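## Task

Press each drive blank that carries a blue sticker fully home, until it stops and its latch catches, and leave every other blank untouched. The rack is loose on the table: tipping it beyond a slight amount counts as failure, and it must finish in its original spot. A blank that stays in only because the robot is holding it does not count.

## Robot and tools

Robot: two 6-joint arms with parallel grippers, named left_arm and right_arm. The names are labels only, not sides of any picture. left_arm is mounted at about (+0.033, +0.283, 0) m and right_arm at about (+0.047, -0.296, 0) m, both facing roughly along +x.

Scene frame: origin on the table top midway between the arms, +x out over the table, +y toward left_arm, +z up. Each result has a state line per arm giving the gripper pose (end_effector_position in metres and end_effector_quat_wxyz) in this shared frame. That position is the point between the finger pads, about 1 cm behind the fingertips; fingers point along the gripper's +z and open and close along its y. The printed position can be somewhat off from reality, especially when the arm reaches far.

execute_actions takes "actions", a list holding one action, one wait, or nothing. An empty list just reports the current state. An action is {"rows": [...], "steps": n} with n from 1 to 15 control steps (each 1/30 s; default 15). Each row is one flat list of 14 numbers covering both arms together: left_arm waist, shoulder, elbow, wrist pitch, wrist yaw, wrist roll, opening, then the same seven for right_arm. Both arms must always be filled in, even if only one should move. The six joint numbers are absolute target angles in radians (not offsets), in the same form as the Joint positions line. One row is used per step and the last row repeats if rows run out. Opening is an absolute target from -1 (closed) to +1 (fully open). A wait is {"steps": n} with n up to 300; it sends nothing new. Optional "pictures": false skips images.

Joint ranges per arm (rad): waist -2.618 to 3.054, shoulder 0.000 to 3.142, elbow 0.000 to 3.142, wrist pitch -1.571 to 1.571, wrist yaw -1.571 to 1.571, wrist roll -2.094 to 2.094. A call is rejected outright (nothing sent) if a target exceeds a range end by more than 0.036 and is also beyond the joint's last reported angle. True ends may sit up to 0.036 either side; targets past them are clipped, reported by "joint sent to its limit" (possibly about an earlier action). Missing that line does not prove more travel exists.

Motion: speed is capped. Each step the sent target stays within a lead of the measured angle: 0.202 waist, 0.258 shoulder, 0.238 elbow, 0.573 wrist pitch, 0.522 wrist yaw and roll. If targets would move the gripper more than 70 mm from where it is measured, all joints of that arm are scaled back. Friction can leave a joint up to about 0.031 rad short, and changes smaller than that may not move it. Arms keep heading to the last row while you think or wait, until everything settles or a step is HELD; after that only a new action pushes further.

Result lines: Joint positions and Joint velocities list per arm the six joints (rad, rad/s) then the pad gap (m, m/s; 0.094 m fully open). grip_measured is the measured opening on the command scale; each gripper may read off by up to about 1 mm. "joint command not followed" means the clearance check altered or blocked some joint targets; HELD marks steps where your row (or part of it) was not sent. MOTOR HOT appears from 75 °C; OVER-TEMPERATURE FAULT lines mean an arm was stopped (90 °C) or went limp and fell (100 °C). Avoid holding loads or pressing for long.

For this task the gripper can be kept closed (opening near -1) and used as a pusher against the blank's face, moving along the insertion direction in small increments. Push gently and steadily, only until the blank stops and latches, then back away so nothing is held in by the robot. Do not shove hard: the rack is free-standing and must not tip more than slightly or slide from its start position. Do not knock anything off the table, do not touch unmarked blanks, and keep the arms from colliding or pressing each other.

zoom_image: {"camera": name, "region": [x0, y0, x1, y1]} in pixels of that camera's latest image, origin top-left, region at most 504 by 504. Cameras (all 504x504): cam_head_left, cam_head_right, cam_high, cam_low, cam_left_wrist, cam_right_wrist. Use it to check sticker colours and whether blanks sit flush.

read_manual returns only licence texts and moves nothing. finished_scene takes {"scene": number of the current scene}; it ends and grades that scene irreversibly and hands over the next scene's task. Call it only once the blanks are latched, the rack is back in place and the arms are clear.

Each tool is called after "Emit:" as name(argument=value, ...) on one line, values as JSON.

## Session

Emit:
execute_actions(actions=[])

Scene clock: 0.00 s of 4500.00 s.
left_arm: end_effector_position=(+0.1170, +0.0300, +0.1028) grip_measured=+1.000 end_effector_quat_wxyz=(+0.089, +0.897, +0.060, +0.429) | right_arm: end_effector_position=(+0.2543, -0.5457, +0.3244) grip_measured=+1.000 end_effector_quat_wxyz=(+0.226, +0.874, +0.229, +0.364)
Joint positions: left_arm=[-1.796  1.545  0.918 -1.038 -0.904  1.179  0.094] | right_arm=[-1.362  1.338  1.602 -1.186 -0.654  1.652  0.094]
Joint velocities: left_arm=[-0.012  0.007  0.017 -0.051  0.037  0.037  0.   ] | right_arm=[ 0.002 -0.022 -0.002  0.037 -0.022  0.066  0.   ]

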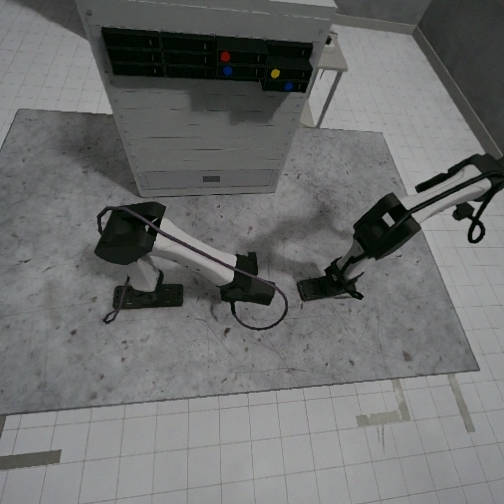

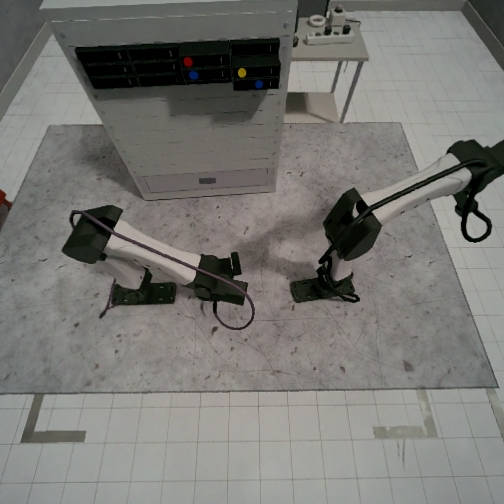

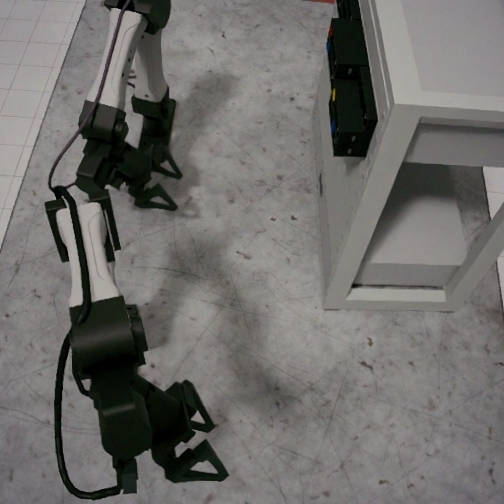

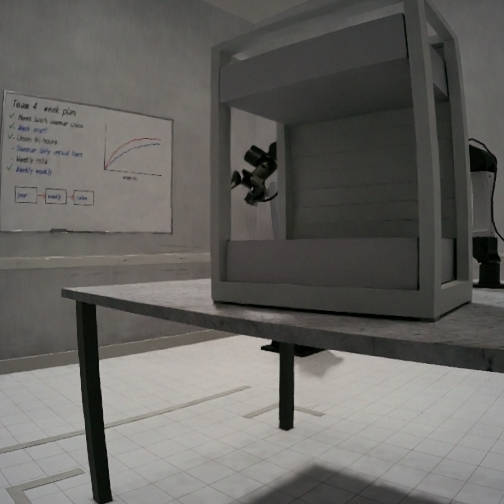

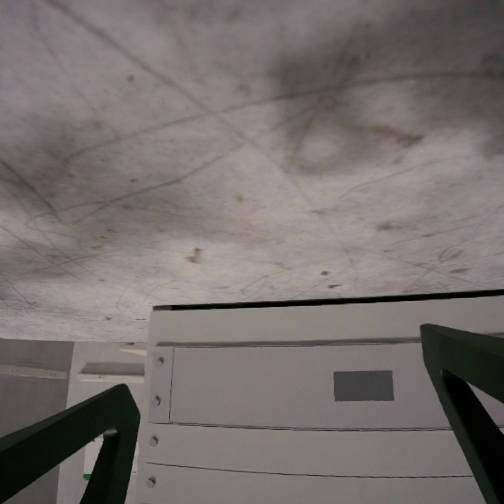

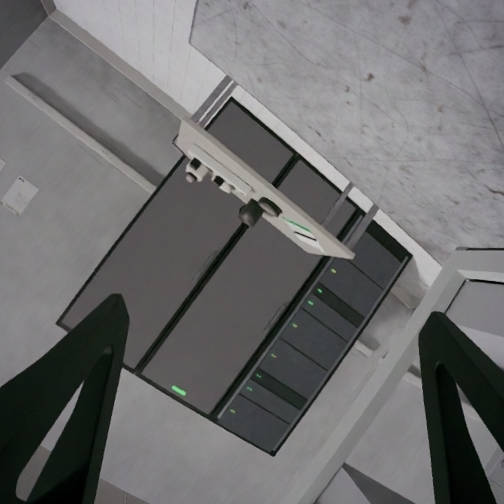

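Emit:
zoom_image(camera="cam_head_left", region=[80, 0, 360, 120])

Emit:
zoom_image(camera="cam_high", region=[280, 0, 480, 200])

Emit:
zoom_image(camera="cam_head_right", region=[60, 0, 340, 120])

Region (80, 0, 360, 120) of cam_head_left's 504x504 image, scaled by 1.800, with more detail than that image has; it fills the top 216 rows of this view, and the rest is white.

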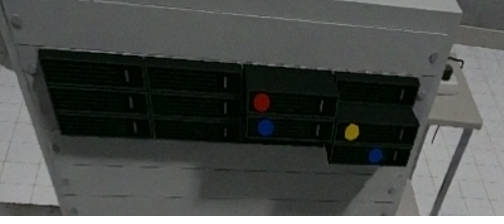

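Region (280, 0, 480, 200) of cam_high's 504x504 image, scaled by 2.520, with more detail than that image has.

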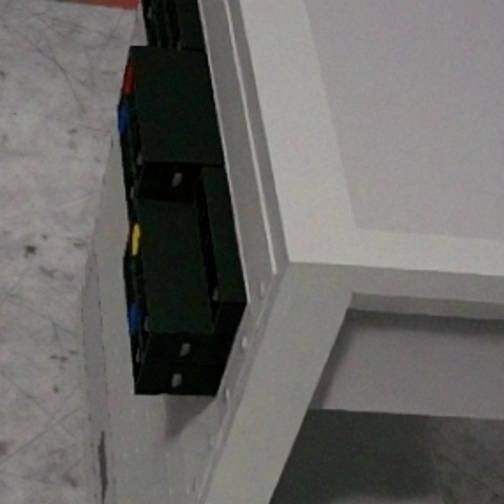

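Region (60, 0, 340, 120) of cam_head_right's 504x504 image, scaled by 1.800, with more detail than that image has; it fills the top 216 rows of this view, and the rest is white.

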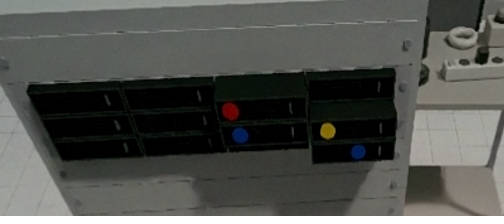

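Emit:
execute_actions(actions=[{"rows":[[-0.73,0.835,1.187,-0.352,-0.72,0,-1,-1.36,1.062,1.255,-0.193,1.14,0,-1]],"steps":15}], pictures=false)

Emit:
execute_actions(actions=[{"steps":45}], pictures=false)

Emit:
execute_actions(actions=[{"rows":[[-0.73,0.835,1.187,-0.352,-0.72,0,-1,0.82,1.062,1.255,-0.193,0.98,0,-1]],"steps":15}], pictures=false)

Emit:
execute_actions(actions=[{"steps":75}])

Scene clock: 52.17 s of 4500.00 s.
left_arm: end_effector_position=(+0.2233, +0.0140, +0.3520) grip_measured=-0.996 end_effector_quat_wxyz=(+0.596, +0.485, +0.635, +0.079) | right_arm: end_effector_position=(+0.0589, -0.6413, +0.4450) grip_measured=-0.988 end_effector_quat_wxyz=(+0.469, +0.638, +0.332, -0.512)
Joint positions: left_arm=[-1.339  1.044  1.152 -0.501 -0.767  0.504  0.   ] | right_arm=[-1.358  1.079  1.283 -0.252  0.72   0.292  0.001]
Joint velocities: left_arm=[ 1.111 -1.272  0.11   0.579  0.022 -1.56  -0.   ] | right_arm=[ 0.002 -0.007  0.012  0.3    2.762 -2.029 -0.001]
Steps of this call (steps 1 to 90: nothing new was sent; then 48.67 s passed at rest; steps 91 to 105: all 15 steps of this action). Readings (joint positions):
91: left_arm=[-1.785 1.536 0.925 -1.019 -0.888 1.148] | right_arm=[-1.359 1.304 1.552 -1.102 -0.589 1.578]
92: left_arm=[-1.760 1.519 0.942 -0.980 -0.869 1.106] | right_arm=[-1.358 1.241 1.462 -0.978 -0.487 1.476]
94: left_arm=[-1.704 1.465 0.996 -0.891 -0.846 1.026] | right_arm=[-1.358 1.127 1.328 -0.796 -0.299 1.288]
98: left_arm=[-1.589 1.333 1.086 -0.713 -0.809 0.855] | right_arm=[-1.358 1.079 1.290 -0.499 0.035 0.949]
105: the state above

Scene clock: 53.67 s of 4500.00 s.
left_arm: end_effector_position=(+0.2969, +0.2013, +0.4540) grip_measured=-0.996 end_effector_quat_wxyz=(+0.711, -0.001, +0.703, -0.001) | right_arm: end_effector_position=(-0.0003, -0.6051, +0.4534) grip_measured=-0.988 end_effector_quat_wxyz=(+0.280, +0.651, +0.278, -0.649)
Joint positions: left_arm=[-0.741  0.827  1.189 -0.347 -0.727  0.008  0.   ] | right_arm=[-1.358  1.079  1.279 -0.203  1.13   0.006  0.001]
Joint velocities: left_arm=[-0.017 -0.002  0.007 -0.007 -0.007 -0.081  0.001] | right_arm=[-0.032  0.007  0.002  0.051 -0.051 -0.022 -0.001]
Steps of this call (steps 1 to 45: the robot went on to your last target). Readings (joint positions):
1: left_arm=[-1.297 1.001 1.156 -0.480 -0.762 0.446] | right_arm=[-1.358 1.079 1.282 -0.241 0.805 0.235]
2: left_arm=[-1.249 0.959 1.161 -0.459 -0.756 0.385] | right_arm=[-1.358 1.079 1.282 -0.233 0.872 0.189]
4: left_arm=[-1.121 0.887 1.172 -0.417 -0.745 0.261] | right_arm=[-1.358 1.079 1.281 -0.221 0.967 0.123]
8: left_arm=[-0.829 0.827 1.189 -0.355 -0.739 0.110] | right_arm=[-1.358 1.079 1.280 -0.210 1.065 0.053]
45: the state above
All arms were judged still, so your last target was given up. Only a new action makes them travel on or press farther. Fingers that are still opening or closing keep moving.

Scene clock: 54.17 s of 4500.00 s.
left_arm: end_effector_position=(+0.2969, +0.2013, +0.4540) grip_measured=-0.996 end_effector_quat_wxyz=(+0.711, -0.001, +0.703, -0.001) | right_arm: end_effector_position=(+0.3148, -0.4801, +0.4541) grip_measured=-0.988 end_effector_quat_wxyz=(+0.598, +0.381, +0.596, -0.378)
Joint positions: left_arm=[-0.741  0.827  1.189 -0.347 -0.727  0.008  0.   ] | right_arm=[-0.3    1.078  1.279 -0.2    0.989  0.004  0.001]
Joint velocities: left_arm=[ 0.007 -0.022  0.002 -0.022  0.037 -0.11  -0.001] | right_arm=[ 2.088  0.007 -0.007 -0.022 -0.11   0.022 -0.001]
Steps of this call (steps 1 to 15: all 15 steps of this action). Readings (joint positions):
1: left_arm=[-0.741 0.827 1.189 -0.347 -0.727 0.008] | right_arm=[-1.331 1.079 1.279 -0.203 1.123 0.006]
2: left_arm=[-0.741 0.827 1.189 -0.347 -0.727 0.008] | right_arm=[-1.264 1.078 1.279 -0.202 1.101 0.006]
4: left_arm=[-0.741 0.827 1.189 -0.347 -0.727 0.008] | right_arm=[-1.115 1.078 1.279 -0.201 1.058 0.006]
8: left_arm=[-0.741 0.827 1.189 -0.347 -0.727 0.008] | right_arm=[-0.819 1.078 1.279 -0.200 1.014 0.005]
15: the state above

Scene clock: 56.67 s of 4500.00 s.
left_arm: end_effector_position=(+0.2969, +0.2013, +0.4540) grip_measured=-0.996 end_effector_quat_wxyz=(+0.711, -0.001, +0.703, -0.001) | right_arm: end_effector_position=(+0.3292, -0.1328, +0.4541) grip_measured=-0.988 end_effector_quat_wxyz=(+0.707, +0.000, +0.707, +0.003)
Joint positions: left_arm=[-0.741  0.827  1.189 -0.347 -0.727  0.008  0.   ] | right_arm=[ 0.817  1.078  1.279 -0.2    0.971  0.004  0.001]
Joint velocities: left_arm=[-0.002 -0.007 -0.007  0.007 -0.022  0.037 -0.   ] | right_arm=[-0.007  0.007 -0.007  0.007 -0.051  0.022  0.   ]
Steps of this call (steps 1 to 45: the robot went on to your last target; steps 46 to 75: nothing new was sent). Readings (joint positions):
1: left_arm=[-0.741 0.827 1.189 -0.347 -0.727 0.008] | right_arm=[-0.226 1.078 1.279 -0.200 0.987 0.004]
2: left_arm=[-0.741 0.827 1.189 -0.347 -0.727 0.008] | right_arm=[-0.152 1.078 1.279 -0.200 0.985 0.004]
4: left_arm=[-0.741 0.827 1.189 -0.347 -0.727 0.008] | right_arm=[-0.004 1.078 1.279 -0.200 0.983 0.004]
8: left_arm=[-0.741 0.827 1.189 -0.347 -0.727 0.008] | right_arm=[0.292 1.078 1.279 -0.200 0.980 0.004]
75: the state above
All arms were judged still, so your last target was given up. Only a new action makes them travel on or press farther. Fingers that are still opening or closing keep moving.

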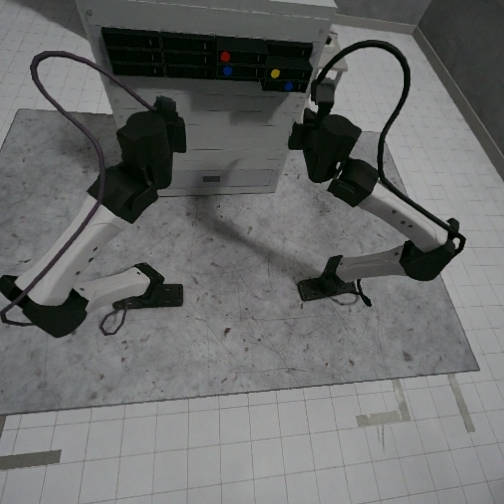

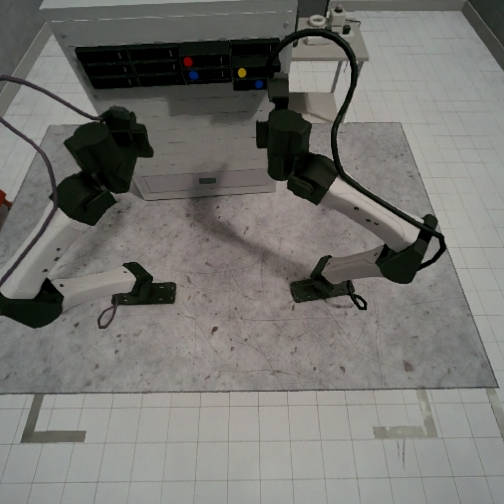

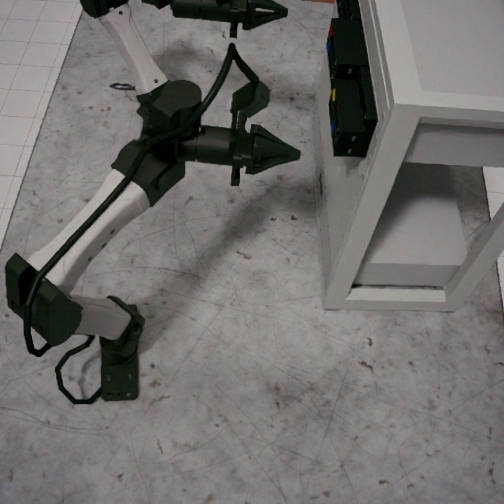

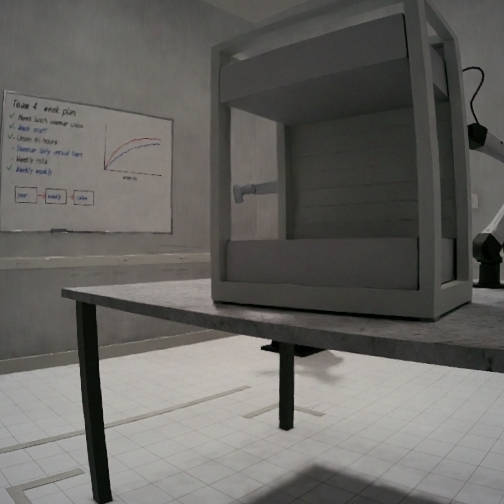

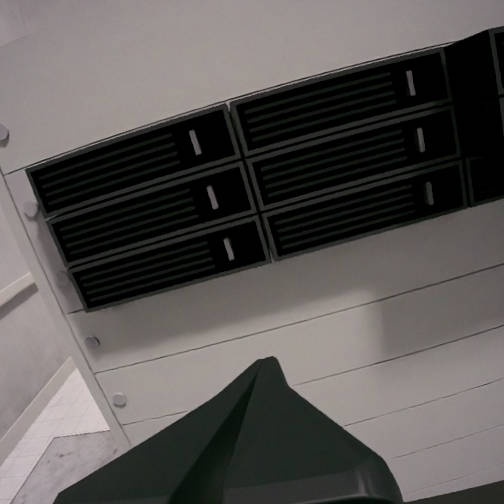

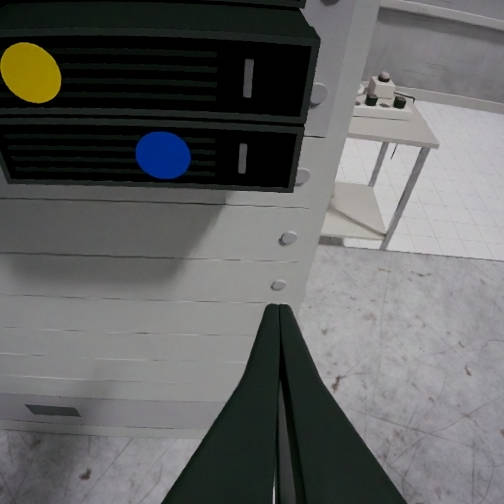

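Emit:
execute_actions(actions=[{"rows":[[-0.73,0.835,1.187,-0.352,-0.72,0,-1,0.935,1.28,1.54,-0.255,1.09,0,-1]],"steps":15}], pictures=false)

Emit:
execute_actions(actions=[{"steps":15}])

Scene clock: 83.70 s of 4500.00 s.
left_arm: end_effector_position=(+0.2969, +0.2013, +0.4540) grip_measured=-0.996 end_effector_quat_wxyz=(+0.711, -0.001, +0.703, -0.001) | right_arm: end_effector_position=(+0.3292, -0.0825, +0.4836) grip_measured=-0.988 end_effector_quat_wxyz=(+0.707, -0.004, +0.707, +0.006)
Joint positions: left_arm=[-0.741  0.827  1.189 -0.347 -0.727  0.008  0.   ] | right_arm=[ 0.931  1.27   1.517 -0.247  1.075  0.004  0.001]
Joint velocities: left_arm=[-0.012 -0.017 -0.002 -0.066 -0.022 -0.022  0.001] | right_arm=[ 0.002 -0.022  0.007  0.037  0.095 -0.022  0.   ]
Steps of this call (steps 1 to 90: nothing new was sent; then 23.53 s passed at rest; steps 91 to 105: all 15 steps of this action). Readings (joint positions):
91: left_arm=[-0.741 0.827 1.189 -0.347 -0.727 0.008] | right_arm=[0.833 1.100 1.314 -0.231 0.998 0.004]
92: left_arm=[-0.741 0.827 1.189 -0.347 -0.727 0.008] | right_arm=[0.866 1.150 1.390 -0.244 1.022 0.004]
94: left_arm=[-0.741 0.827 1.189 -0.347 -0.727 0.008] | right_arm=[0.917 1.234 1.498 -0.227 1.035 0.004]
98: left_arm=[-0.741 0.827 1.189 -0.347 -0.727 0.008] | right_arm=[0.931 1.269 1.517 -0.239 1.056 0.004]
105: the state above

Scene clock: 84.20 s of 4500.00 s.
left_arm: end_effector_position=(+0.2969, +0.2013, +0.4540) grip_measured=-0.996 end_effector_quat_wxyz=(+0.711, -0.001, +0.703, -0.001) | right_arm: end_effector_position=(+0.3292, -0.0834, +0.4835) grip_measured=-0.988 end_effector_quat_wxyz=(+0.707, -0.002, +0.707, +0.004)
Joint positions: left_arm=[-0.741  0.827  1.189 -0.347 -0.727  0.008  0.   ] | right_arm=[ 0.931  1.27   1.517 -0.247  1.08   0.004  0.001]
Joint velocities: left_arm=[ 0.002 -0.007 -0.002 -0.007 -0.022  0.022 -0.   ] | right_arm=[-0.002  0.012  0.002 -0.007  0.051  0.037 -0.   ]
Steps of this call (steps 1 to 15: the robot went on to your last target). Readings (joint positions):
1: left_arm=[-0.741 0.827 1.189 -0.347 -0.727 0.008] | right_arm=[0.931 1.270 1.517 -0.247 1.076 0.004]
2: left_arm=[-0.741 0.827 1.189 -0.347 -0.727 0.008] | right_arm=[0.931 1.270 1.517 -0.247 1.077 0.004]
4: left_arm=[-0.741 0.827 1.189 -0.347 -0.727 0.008] | right_arm=[0.931 1.270 1.517 -0.247 1.078 0.004]
8: left_arm=[-0.741 0.827 1.189 -0.347 -0.727 0.008] | right_arm=[0.931 1.270 1.517 -0.247 1.079 0.004]
15: the state above
All arms were judged still, so your last target was given up. Only a new action makes them travel on or press farther. Fingers that are still opening or closing keep moving.

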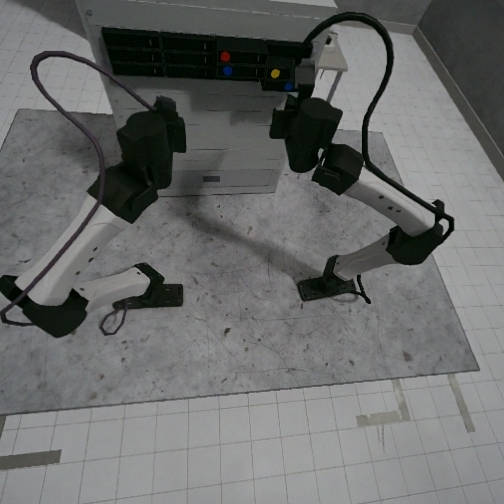

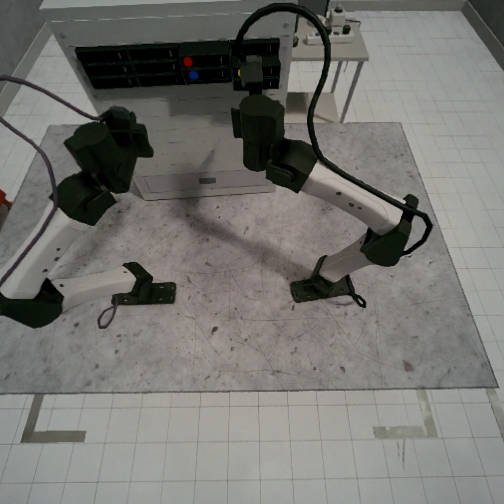

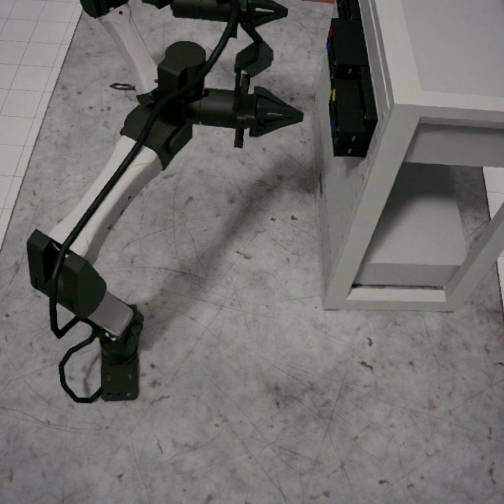

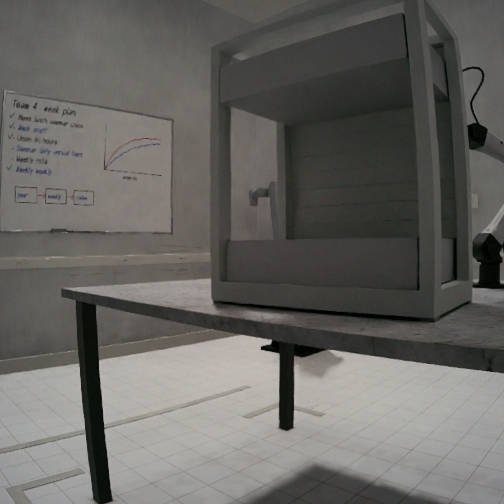

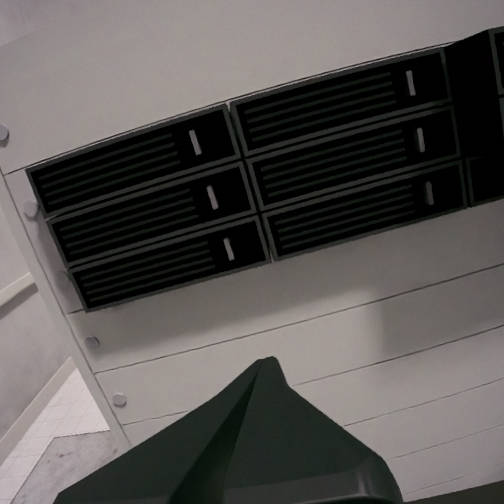

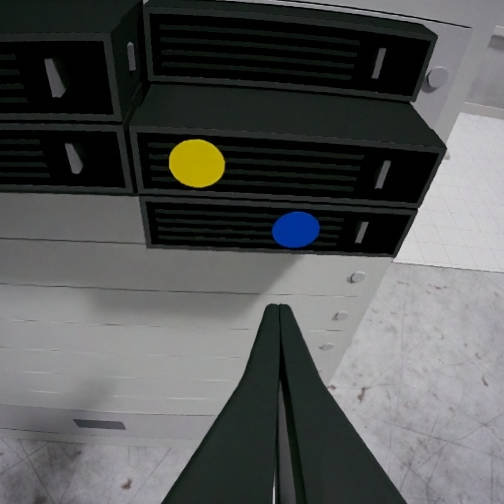

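Emit:
execute_actions(actions=[{"rows":[[-0.73,0.835,1.187,-0.352,-0.72,0,-1,0.781,1.345,1.59,-0.235,0.93,0,-1]],"steps":15}], pictures=false)

Emit:
execute_actions(actions=[{"steps":10}])

Scene clock: 96.37 s of 4500.00 s.
left_arm: end_effector_position=(+0.2969, +0.2013, +0.4540) grip_measured=-0.996 end_effector_quat_wxyz=(+0.711, -0.001, +0.703, -0.001) | right_arm: end_effector_position=(+0.3688, -0.0918, +0.4849) grip_measured=-0.988 end_effector_quat_wxyz=(+0.706, +0.002, +0.708, -0.002)
Joint positions: left_arm=[-0.741  0.827  1.189 -0.347 -0.727  0.008  0.   ] | right_arm=[ 0.782  1.328  1.565 -0.24   0.945  0.003  0.001]
Joint velocities: left_arm=[-0.002 -0.007 -0.002 -0.007  0.007 -0.022  0.001] | right_arm=[-0.007 -0.007 -0.017 -0.095 -0.022 -0.066  0.001]
Steps of this call (steps 1 to 90: nothing new was sent; then 8.67 s passed at rest; steps 91 to 105: all 15 steps of this action). Readings (joint positions):
91: left_arm=[-0.741 0.827 1.189 -0.347 -0.727 0.008] | right_arm=[0.912 1.275 1.525 -0.251 1.056 0.003]
92: left_arm=[-0.741 0.827 1.189 -0.347 -0.727 0.008] | right_arm=[0.870 1.290 1.543 -0.248 1.029 0.003]
94: left_arm=[-0.741 0.827 1.189 -0.347 -0.727 0.008] | right_arm=[0.800 1.314 1.564 -0.240 1.001 0.003]
98: left_arm=[-0.741 0.827 1.189 -0.347 -0.727 0.008] | right_arm=[0.782 1.328 1.565 -0.240 0.966 0.003]
105: the state above

Scene clock: 96.70 s of 4500.00 s.
left_arm: end_effector_position=(+0.2969, +0.2013, +0.4540) grip_measured=-0.996 end_effector_quat_wxyz=(+0.711, -0.001, +0.703, -0.001) | right_arm: end_effector_position=(+0.3688, -0.0910, +0.4849) grip_measured=-0.988 end_effector_quat_wxyz=(+0.706, +0.000, +0.708, -0.000)
Joint positions: left_arm=[-0.741  0.827  1.189 -0.347 -0.727  0.008  0.   ] | right_arm=[ 0.782  1.328  1.565 -0.24   0.94   0.003  0.001]
Joint velocities: left_arm=[-0.002 -0.007  0.007 -0.051  0.007  0.051 -0.   ] | right_arm=[ 0.017 -0.002 -0.002  0.022  0.007  0.037  0.001]
Steps of this call (steps 1 to 10: the robot went on to your last target). Readings (joint positions):
1: left_arm=[-0.741 0.827 1.189 -0.347 -0.727 0.008] | right_arm=[0.782 1.328 1.565 -0.240 0.944 0.003]
2: left_arm=[-0.741 0.827 1.189 -0.347 -0.727 0.008] | right_arm=[0.782 1.328 1.565 -0.240 0.943 0.003]
4: left_arm=[-0.741 0.827 1.189 -0.347 -0.727 0.008] | right_arm=[0.782 1.328 1.565 -0.240 0.942 0.003]
8: left_arm=[-0.741 0.827 1.189 -0.347 -0.727 0.008] | right_arm=[0.782 1.328 1.565 -0.240 0.941 0.003]
10: the state above

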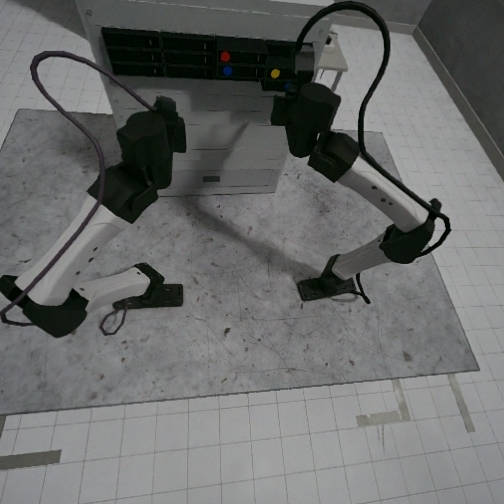

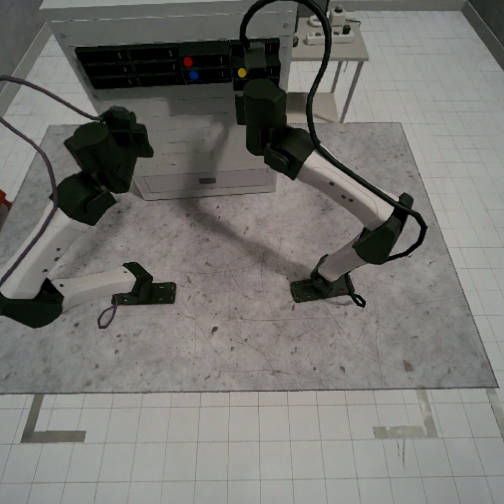

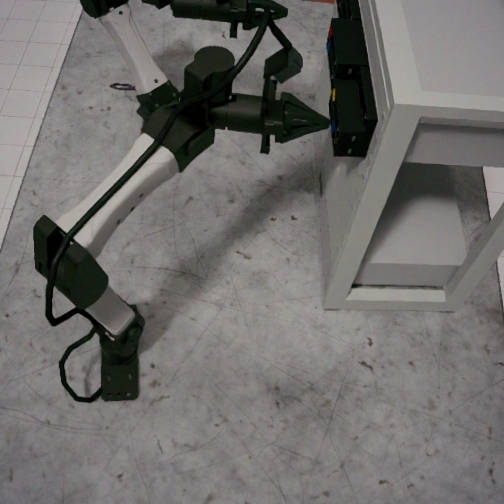

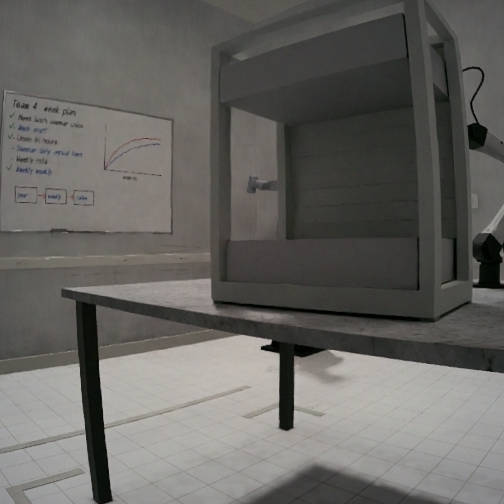

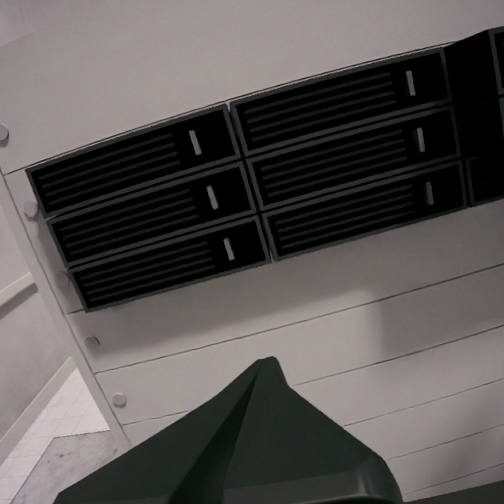

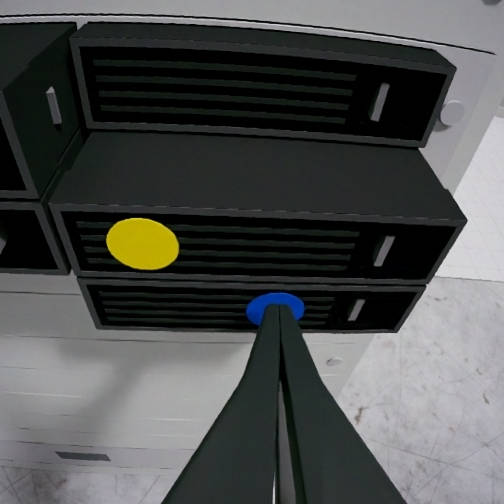

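Emit:
execute_actions(actions=[{"rows":[[-0.73,0.835,1.187,-0.352,-0.72,0,-1,0.781,1.285,1.48,-0.19,0.935,1.58,-1]],"steps":15}], pictures=false)

Emit:
execute_actions(actions=[{"steps":15}])

Scene clock: 121.73 s of 4500.00 s.
left_arm: end_effector_position=(+0.2969, +0.2013, +0.4540) grip_measured=-0.996 end_effector_quat_wxyz=(+0.711, -0.001, +0.703, -0.001) | right_arm: end_effector_position=(+0.3687, -0.0909, +0.4725) grip_measured=-0.988 end_effector_quat_wxyz=(+0.549, +0.445, +0.552, +0.443)
Joint positions: left_arm=[-0.741  0.827  1.189 -0.347 -0.727  0.008  0.   ] | right_arm=[ 0.782  1.308  1.501 -0.203  0.939  1.365  0.001]
Joint velocities: left_arm=[ 0.007 -0.007 -0.007 -0.037 -0.037  0.007  0.   ] | right_arm=[ 0.017 -0.007 -0.002  0.066 -0.051  1.37  -0.001]
Steps of this call (steps 1 to 15: the robot went on to your last target; steps 16 to 90: nothing new was sent; then 21.53 s passed at rest; steps 91 to 105: all 15 steps of this action). Readings (joint positions):
91: left_arm=[-0.741 0.827 1.189 -0.347 -0.727 0.008] | right_arm=[0.782 1.325 1.554 -0.229 0.939 0.079]
92: left_arm=[-0.741 0.827 1.189 -0.347 -0.727 0.008] | right_arm=[0.782 1.317 1.536 -0.220 0.939 0.179]
94: left_arm=[-0.741 0.827 1.189 -0.347 -0.727 0.008] | right_arm=[0.782 1.308 1.511 -0.216 0.939 0.377]
98: left_arm=[-0.741 0.827 1.189 -0.347 -0.727 0.008] | right_arm=[0.782 1.308 1.501 -0.211 0.939 0.771]
105: the state above

Scene clock: 122.23 s of 4500.00 s.
left_arm: end_effector_position=(+0.2969, +0.2013, +0.4540) grip_measured=-0.996 end_effector_quat_wxyz=(+0.711, -0.001, +0.703, -0.001) | right_arm: end_effector_position=(+0.3687, -0.0909, +0.4728) grip_measured=-0.988 end_effector_quat_wxyz=(+0.502, +0.498, +0.505, +0.496)
Joint positions: left_arm=[-0.741  0.827  1.189 -0.347 -0.727  0.008  0.   ] | right_arm=[ 0.782  1.308  1.501 -0.201  0.939  1.565  0.001]
Joint velocities: left_arm=[-0.002 -0.007  0.007 -0.007  0.007 -0.051 -0.001] | right_arm=[ 0.017 -0.002 -0.002 -0.022  0.022  0.154  0.001]
Steps of this call (steps 1 to 15: the robot went on to your last target). Readings (joint positions):
1: left_arm=[-0.741 0.827 1.189 -0.347 -0.727 0.008] | right_arm=[0.782 1.308 1.501 -0.202 0.939 1.407]
2: left_arm=[-0.741 0.827 1.189 -0.347 -0.727 0.008] | right_arm=[0.782 1.308 1.501 -0.202 0.939 1.440]
4: left_arm=[-0.741 0.827 1.189 -0.347 -0.727 0.008] | right_arm=[0.782 1.308 1.501 -0.202 0.939 1.488]
8: left_arm=[-0.741 0.827 1.189 -0.347 -0.727 0.008] | right_arm=[0.782 1.308 1.501 -0.202 0.939 1.538]
15: the state above

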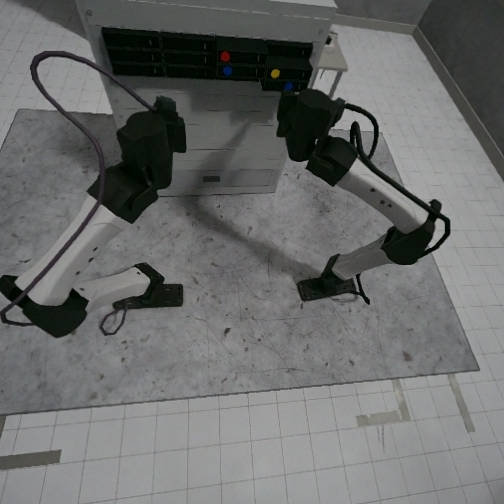

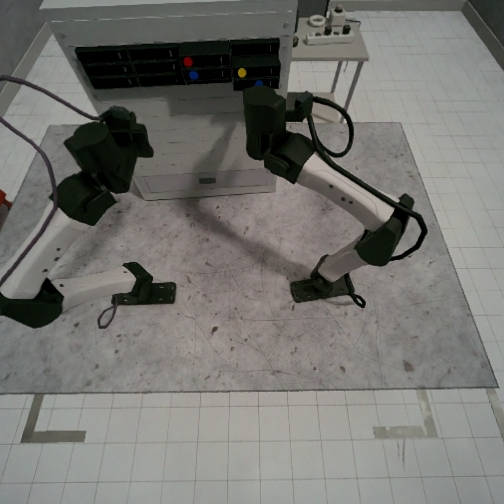

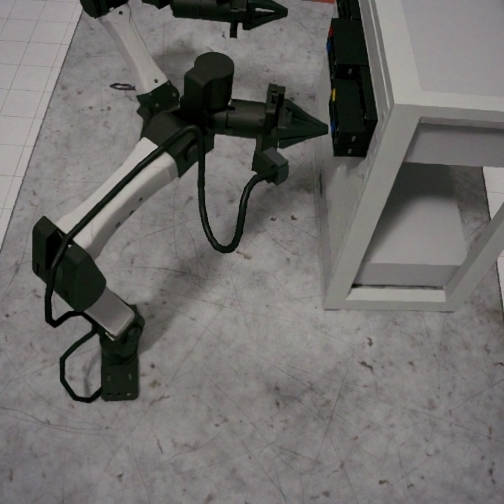

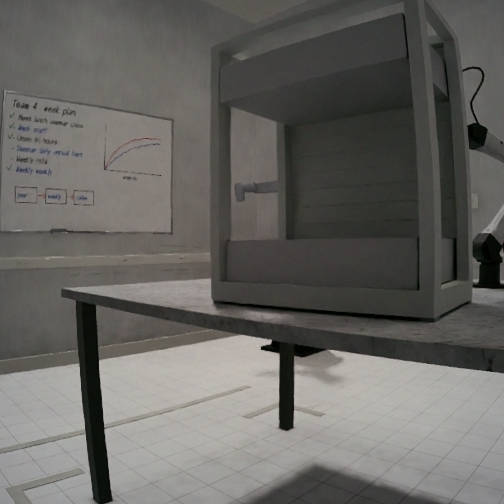

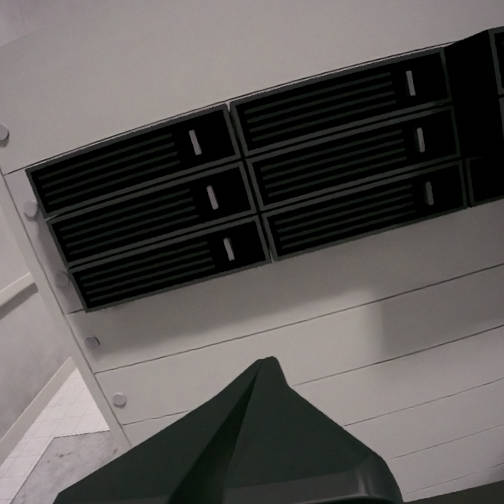

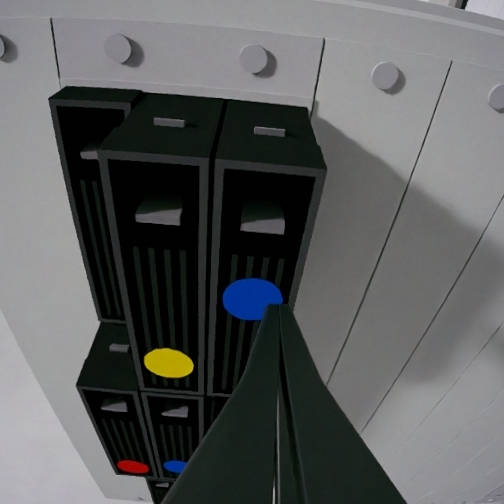

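Emit:
execute_actions(actions=[{"rows":[[-0.73,0.835,1.187,-0.352,-0.72,0,-1,0.76,1.33,1.53,-0.195,0.91,1.57,-1],[-0.73,0.835,1.187,-0.352,-0.72,0,-1,0.745,1.34,1.537,-0.19,0.895,1.57,-1],[-0.73,0.835,1.187,-0.352,-0.72,0,-1,0.73,1.35,1.544,-0.185,0.88,1.57,-1],[-0.73,0.835,1.187,-0.352,-0.72,0,-1,0.715,1.36,1.55,-0.18,0.865,1.57,-1],[-0.73,0.835,1.187,-0.352,-0.72,0,-1,0.70,1.372,1.556,-0.175,0.85,1.57,-1],[-0.73,0.835,1.187,-0.352,-0.72,0,-1,0.686,1.383,1.562,-0.17,0.837,1.57,-1]],"steps":15}])

Scene clock: 130.93 s of 4500.00 s.
left_arm: end_effector_position=(+0.2969, +0.2012, +0.4540) grip_measured=-0.996 end_effector_quat_wxyz=(+0.711, -0.001, +0.703, -0.001) | right_arm: end_effector_position=(+0.3922, -0.0948, +0.4761) grip_measured=-0.988 end_effector_quat_wxyz=(+0.499, +0.500, +0.499, +0.501)
Joint positions: left_arm=[-0.741  0.827  1.189 -0.347 -0.727  0.008  0.   ] | right_arm=[ 0.702  1.351  1.538 -0.185  0.86   1.573  0.001]
Joint velocities: left_arm=[-0.012  0.002 -0.002 -0.022  0.022  0.081 -0.   ] | right_arm=[ 0.007 -0.002  0.007  0.037  0.037  0.022  0.001]
Steps of this call (steps 1 to 15: the robot went on to your last target; steps 16 to 90: nothing new was sent; then 5.20 s passed at rest; steps 91 to 105: all 15 steps of this action). Readings (joint positions):
91: left_arm=[-0.741 0.827 1.189 -0.347 -0.727 0.008] | right_arm=[0.780 1.308 1.501 -0.201 0.936 1.573]
92: left_arm=[-0.741 0.827 1.189 -0.347 -0.727 0.008] | right_arm=[0.775 1.308 1.501 -0.201 0.929 1.573]
94: left_arm=[-0.741 0.827 1.189 -0.347 -0.727 0.008] | right_arm=[0.751 1.316 1.511 -0.201 0.913 1.573]
98: left_arm=[-0.741 0.827 1.189 -0.347 -0.727 0.008] | right_arm=[0.711 1.345 1.536 -0.191 0.870 1.573]
105: the state above

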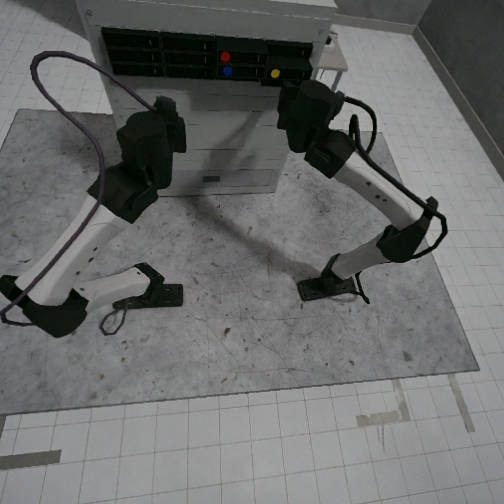

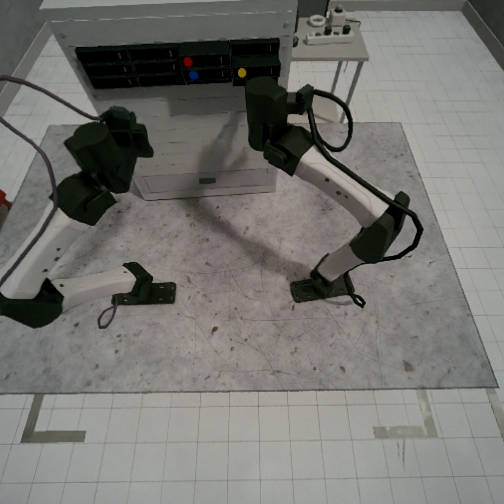

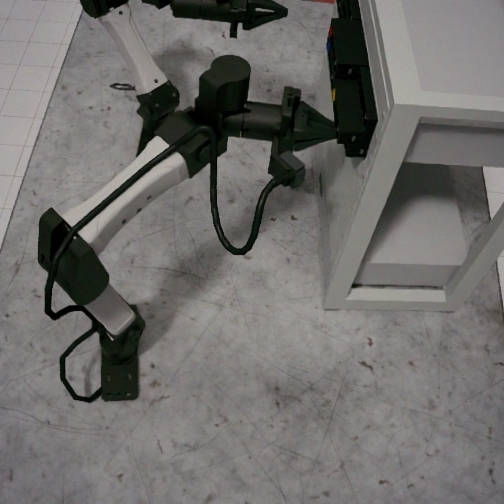

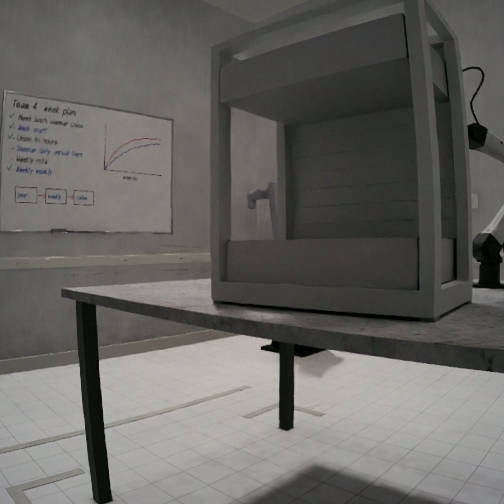

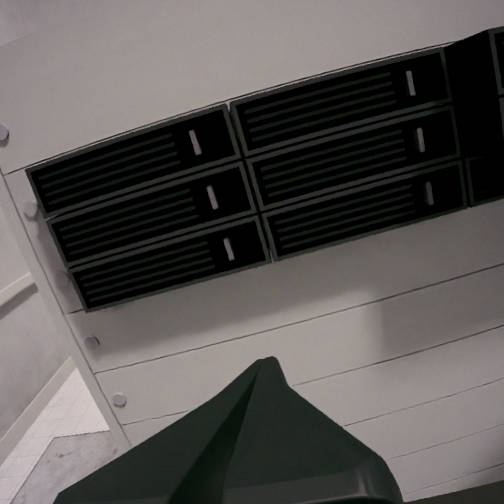

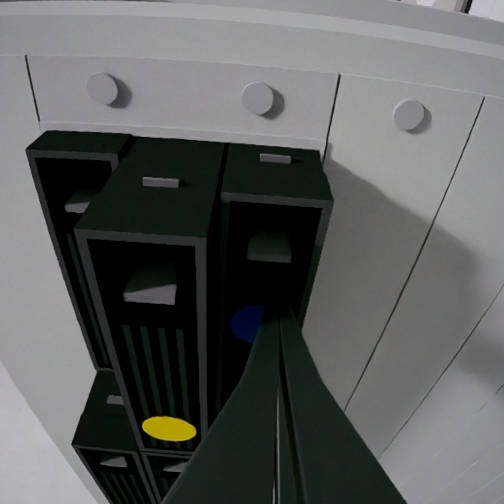

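Emit:
execute_actions(actions=[{"rows":[[-0.73,0.835,1.187,-0.352,-0.72,0,-1,0.68,1.40,1.565,-0.165,0.83,1.57,-1],[-0.73,0.835,1.187,-0.352,-0.72,0,-1,0.67,1.415,1.57,-0.16,0.82,1.57,-1],[-0.73,0.835,1.187,-0.352,-0.72,0,-1,0.66,1.43,1.575,-0.158,0.81,1.57,-1],[-0.73,0.835,1.187,-0.352,-0.72,0,-1,0.65,1.44,1.58,-0.155,0.80,1.57,-1],[-0.73,0.835,1.187,-0.352,-0.72,0,-1,0.64,1.45,1.585,-0.152,0.79,1.57,-1],[-0.73,0.835,1.187,-0.352,-0.72,0,-1,0.635,1.46,1.59,-0.15,0.785,1.57,-1]],"steps":15}])

Scene clock: 141.60 s of 4500.00 s.
left_arm: end_effector_position=(+0.2969, +0.2012, +0.4540) grip_measured=-0.996 end_effector_quat_wxyz=(+0.711, -0.001, +0.703, -0.001) | right_arm: end_effector_position=(+0.4094, -0.0926, +0.4761) grip_measured=-0.988 end_effector_quat_wxyz=(+0.501, +0.502, +0.495, +0.501)
Joint positions: left_arm=[-0.741  0.827  1.189 -0.347 -0.727  0.008  0.   ] | right_arm=[ 0.664  1.4    1.571 -0.162  0.829  1.572  0.001]
Joint velocities: left_arm=[ 0.007 -0.002  0.002 -0.022  0.081 -0.125  0.   ] | right_arm=[-0.017 -0.007 -0.002  0.007  0.022 -0.022 -0.   ]
Steps of this call (steps 1 to 15: the robot went on to your last target; steps 16 to 90: nothing new was sent; then 7.17 s passed at rest; steps 91 to 105: all 15 steps of this action). Readings (joint positions):
91: left_arm=[-0.741 0.827 1.189 -0.347 -0.727 0.008] | right_arm=[0.701 1.352 1.538 -0.185 0.859 1.573]
92: left_arm=[-0.741 0.827 1.189 -0.347 -0.727 0.008] | right_arm=[0.698 1.355 1.540 -0.183 0.856 1.573]
94: left_arm=[-0.741 0.827 1.189 -0.347 -0.727 0.008] | right_arm=[0.684 1.372 1.552 -0.176 0.846 1.573]
98: left_arm=[-0.741 0.827 1.189 -0.347 -0.727 0.008] | right_arm=[0.664 1.400 1.571 -0.162 0.830 1.572]
105: the state above

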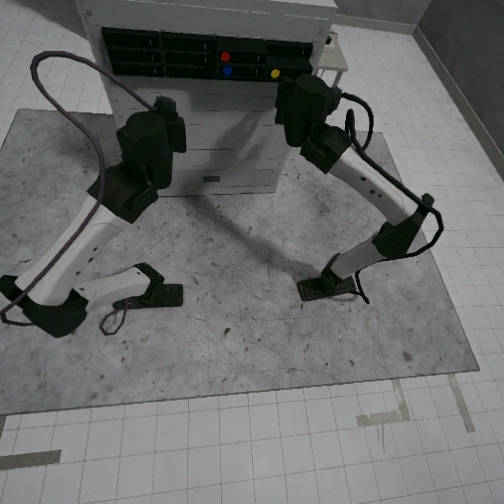

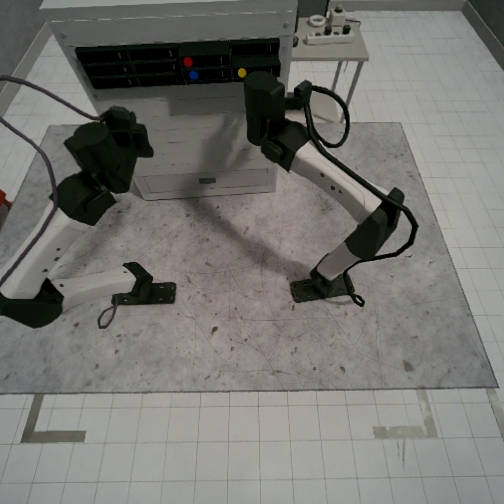

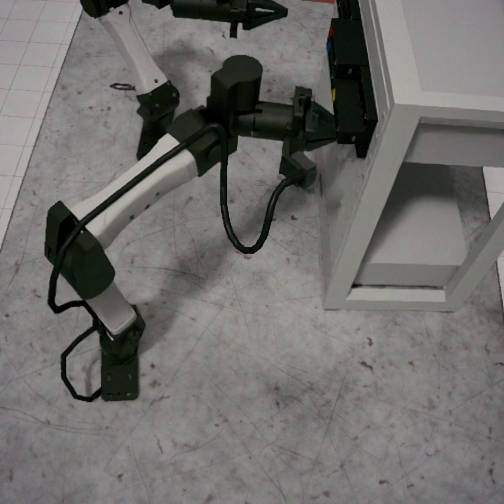

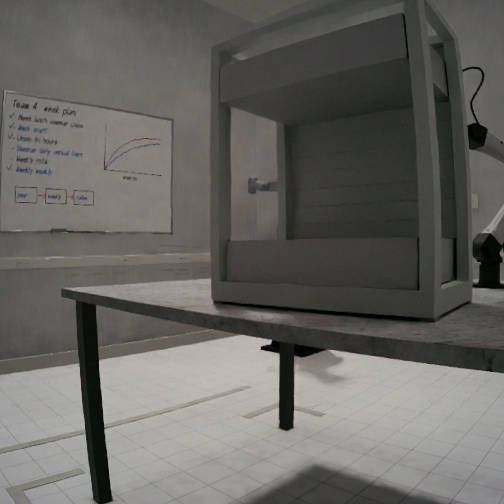

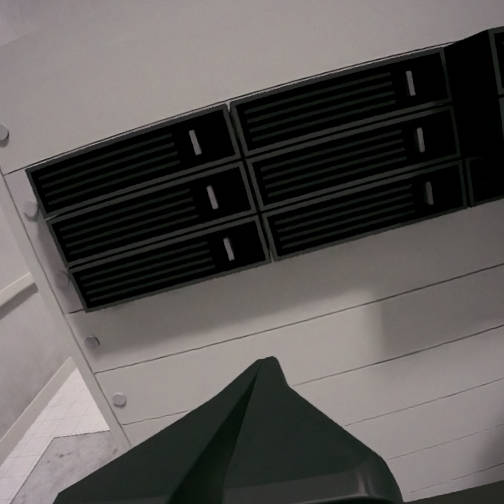

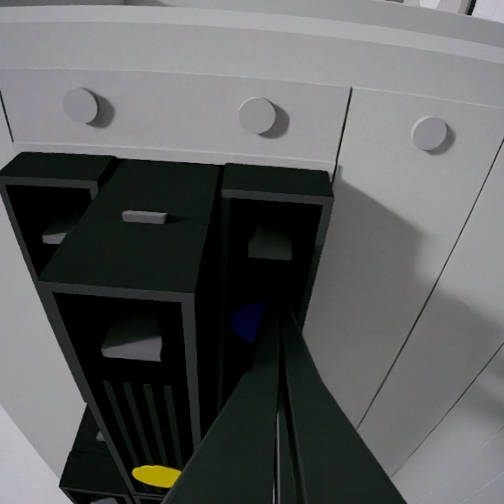

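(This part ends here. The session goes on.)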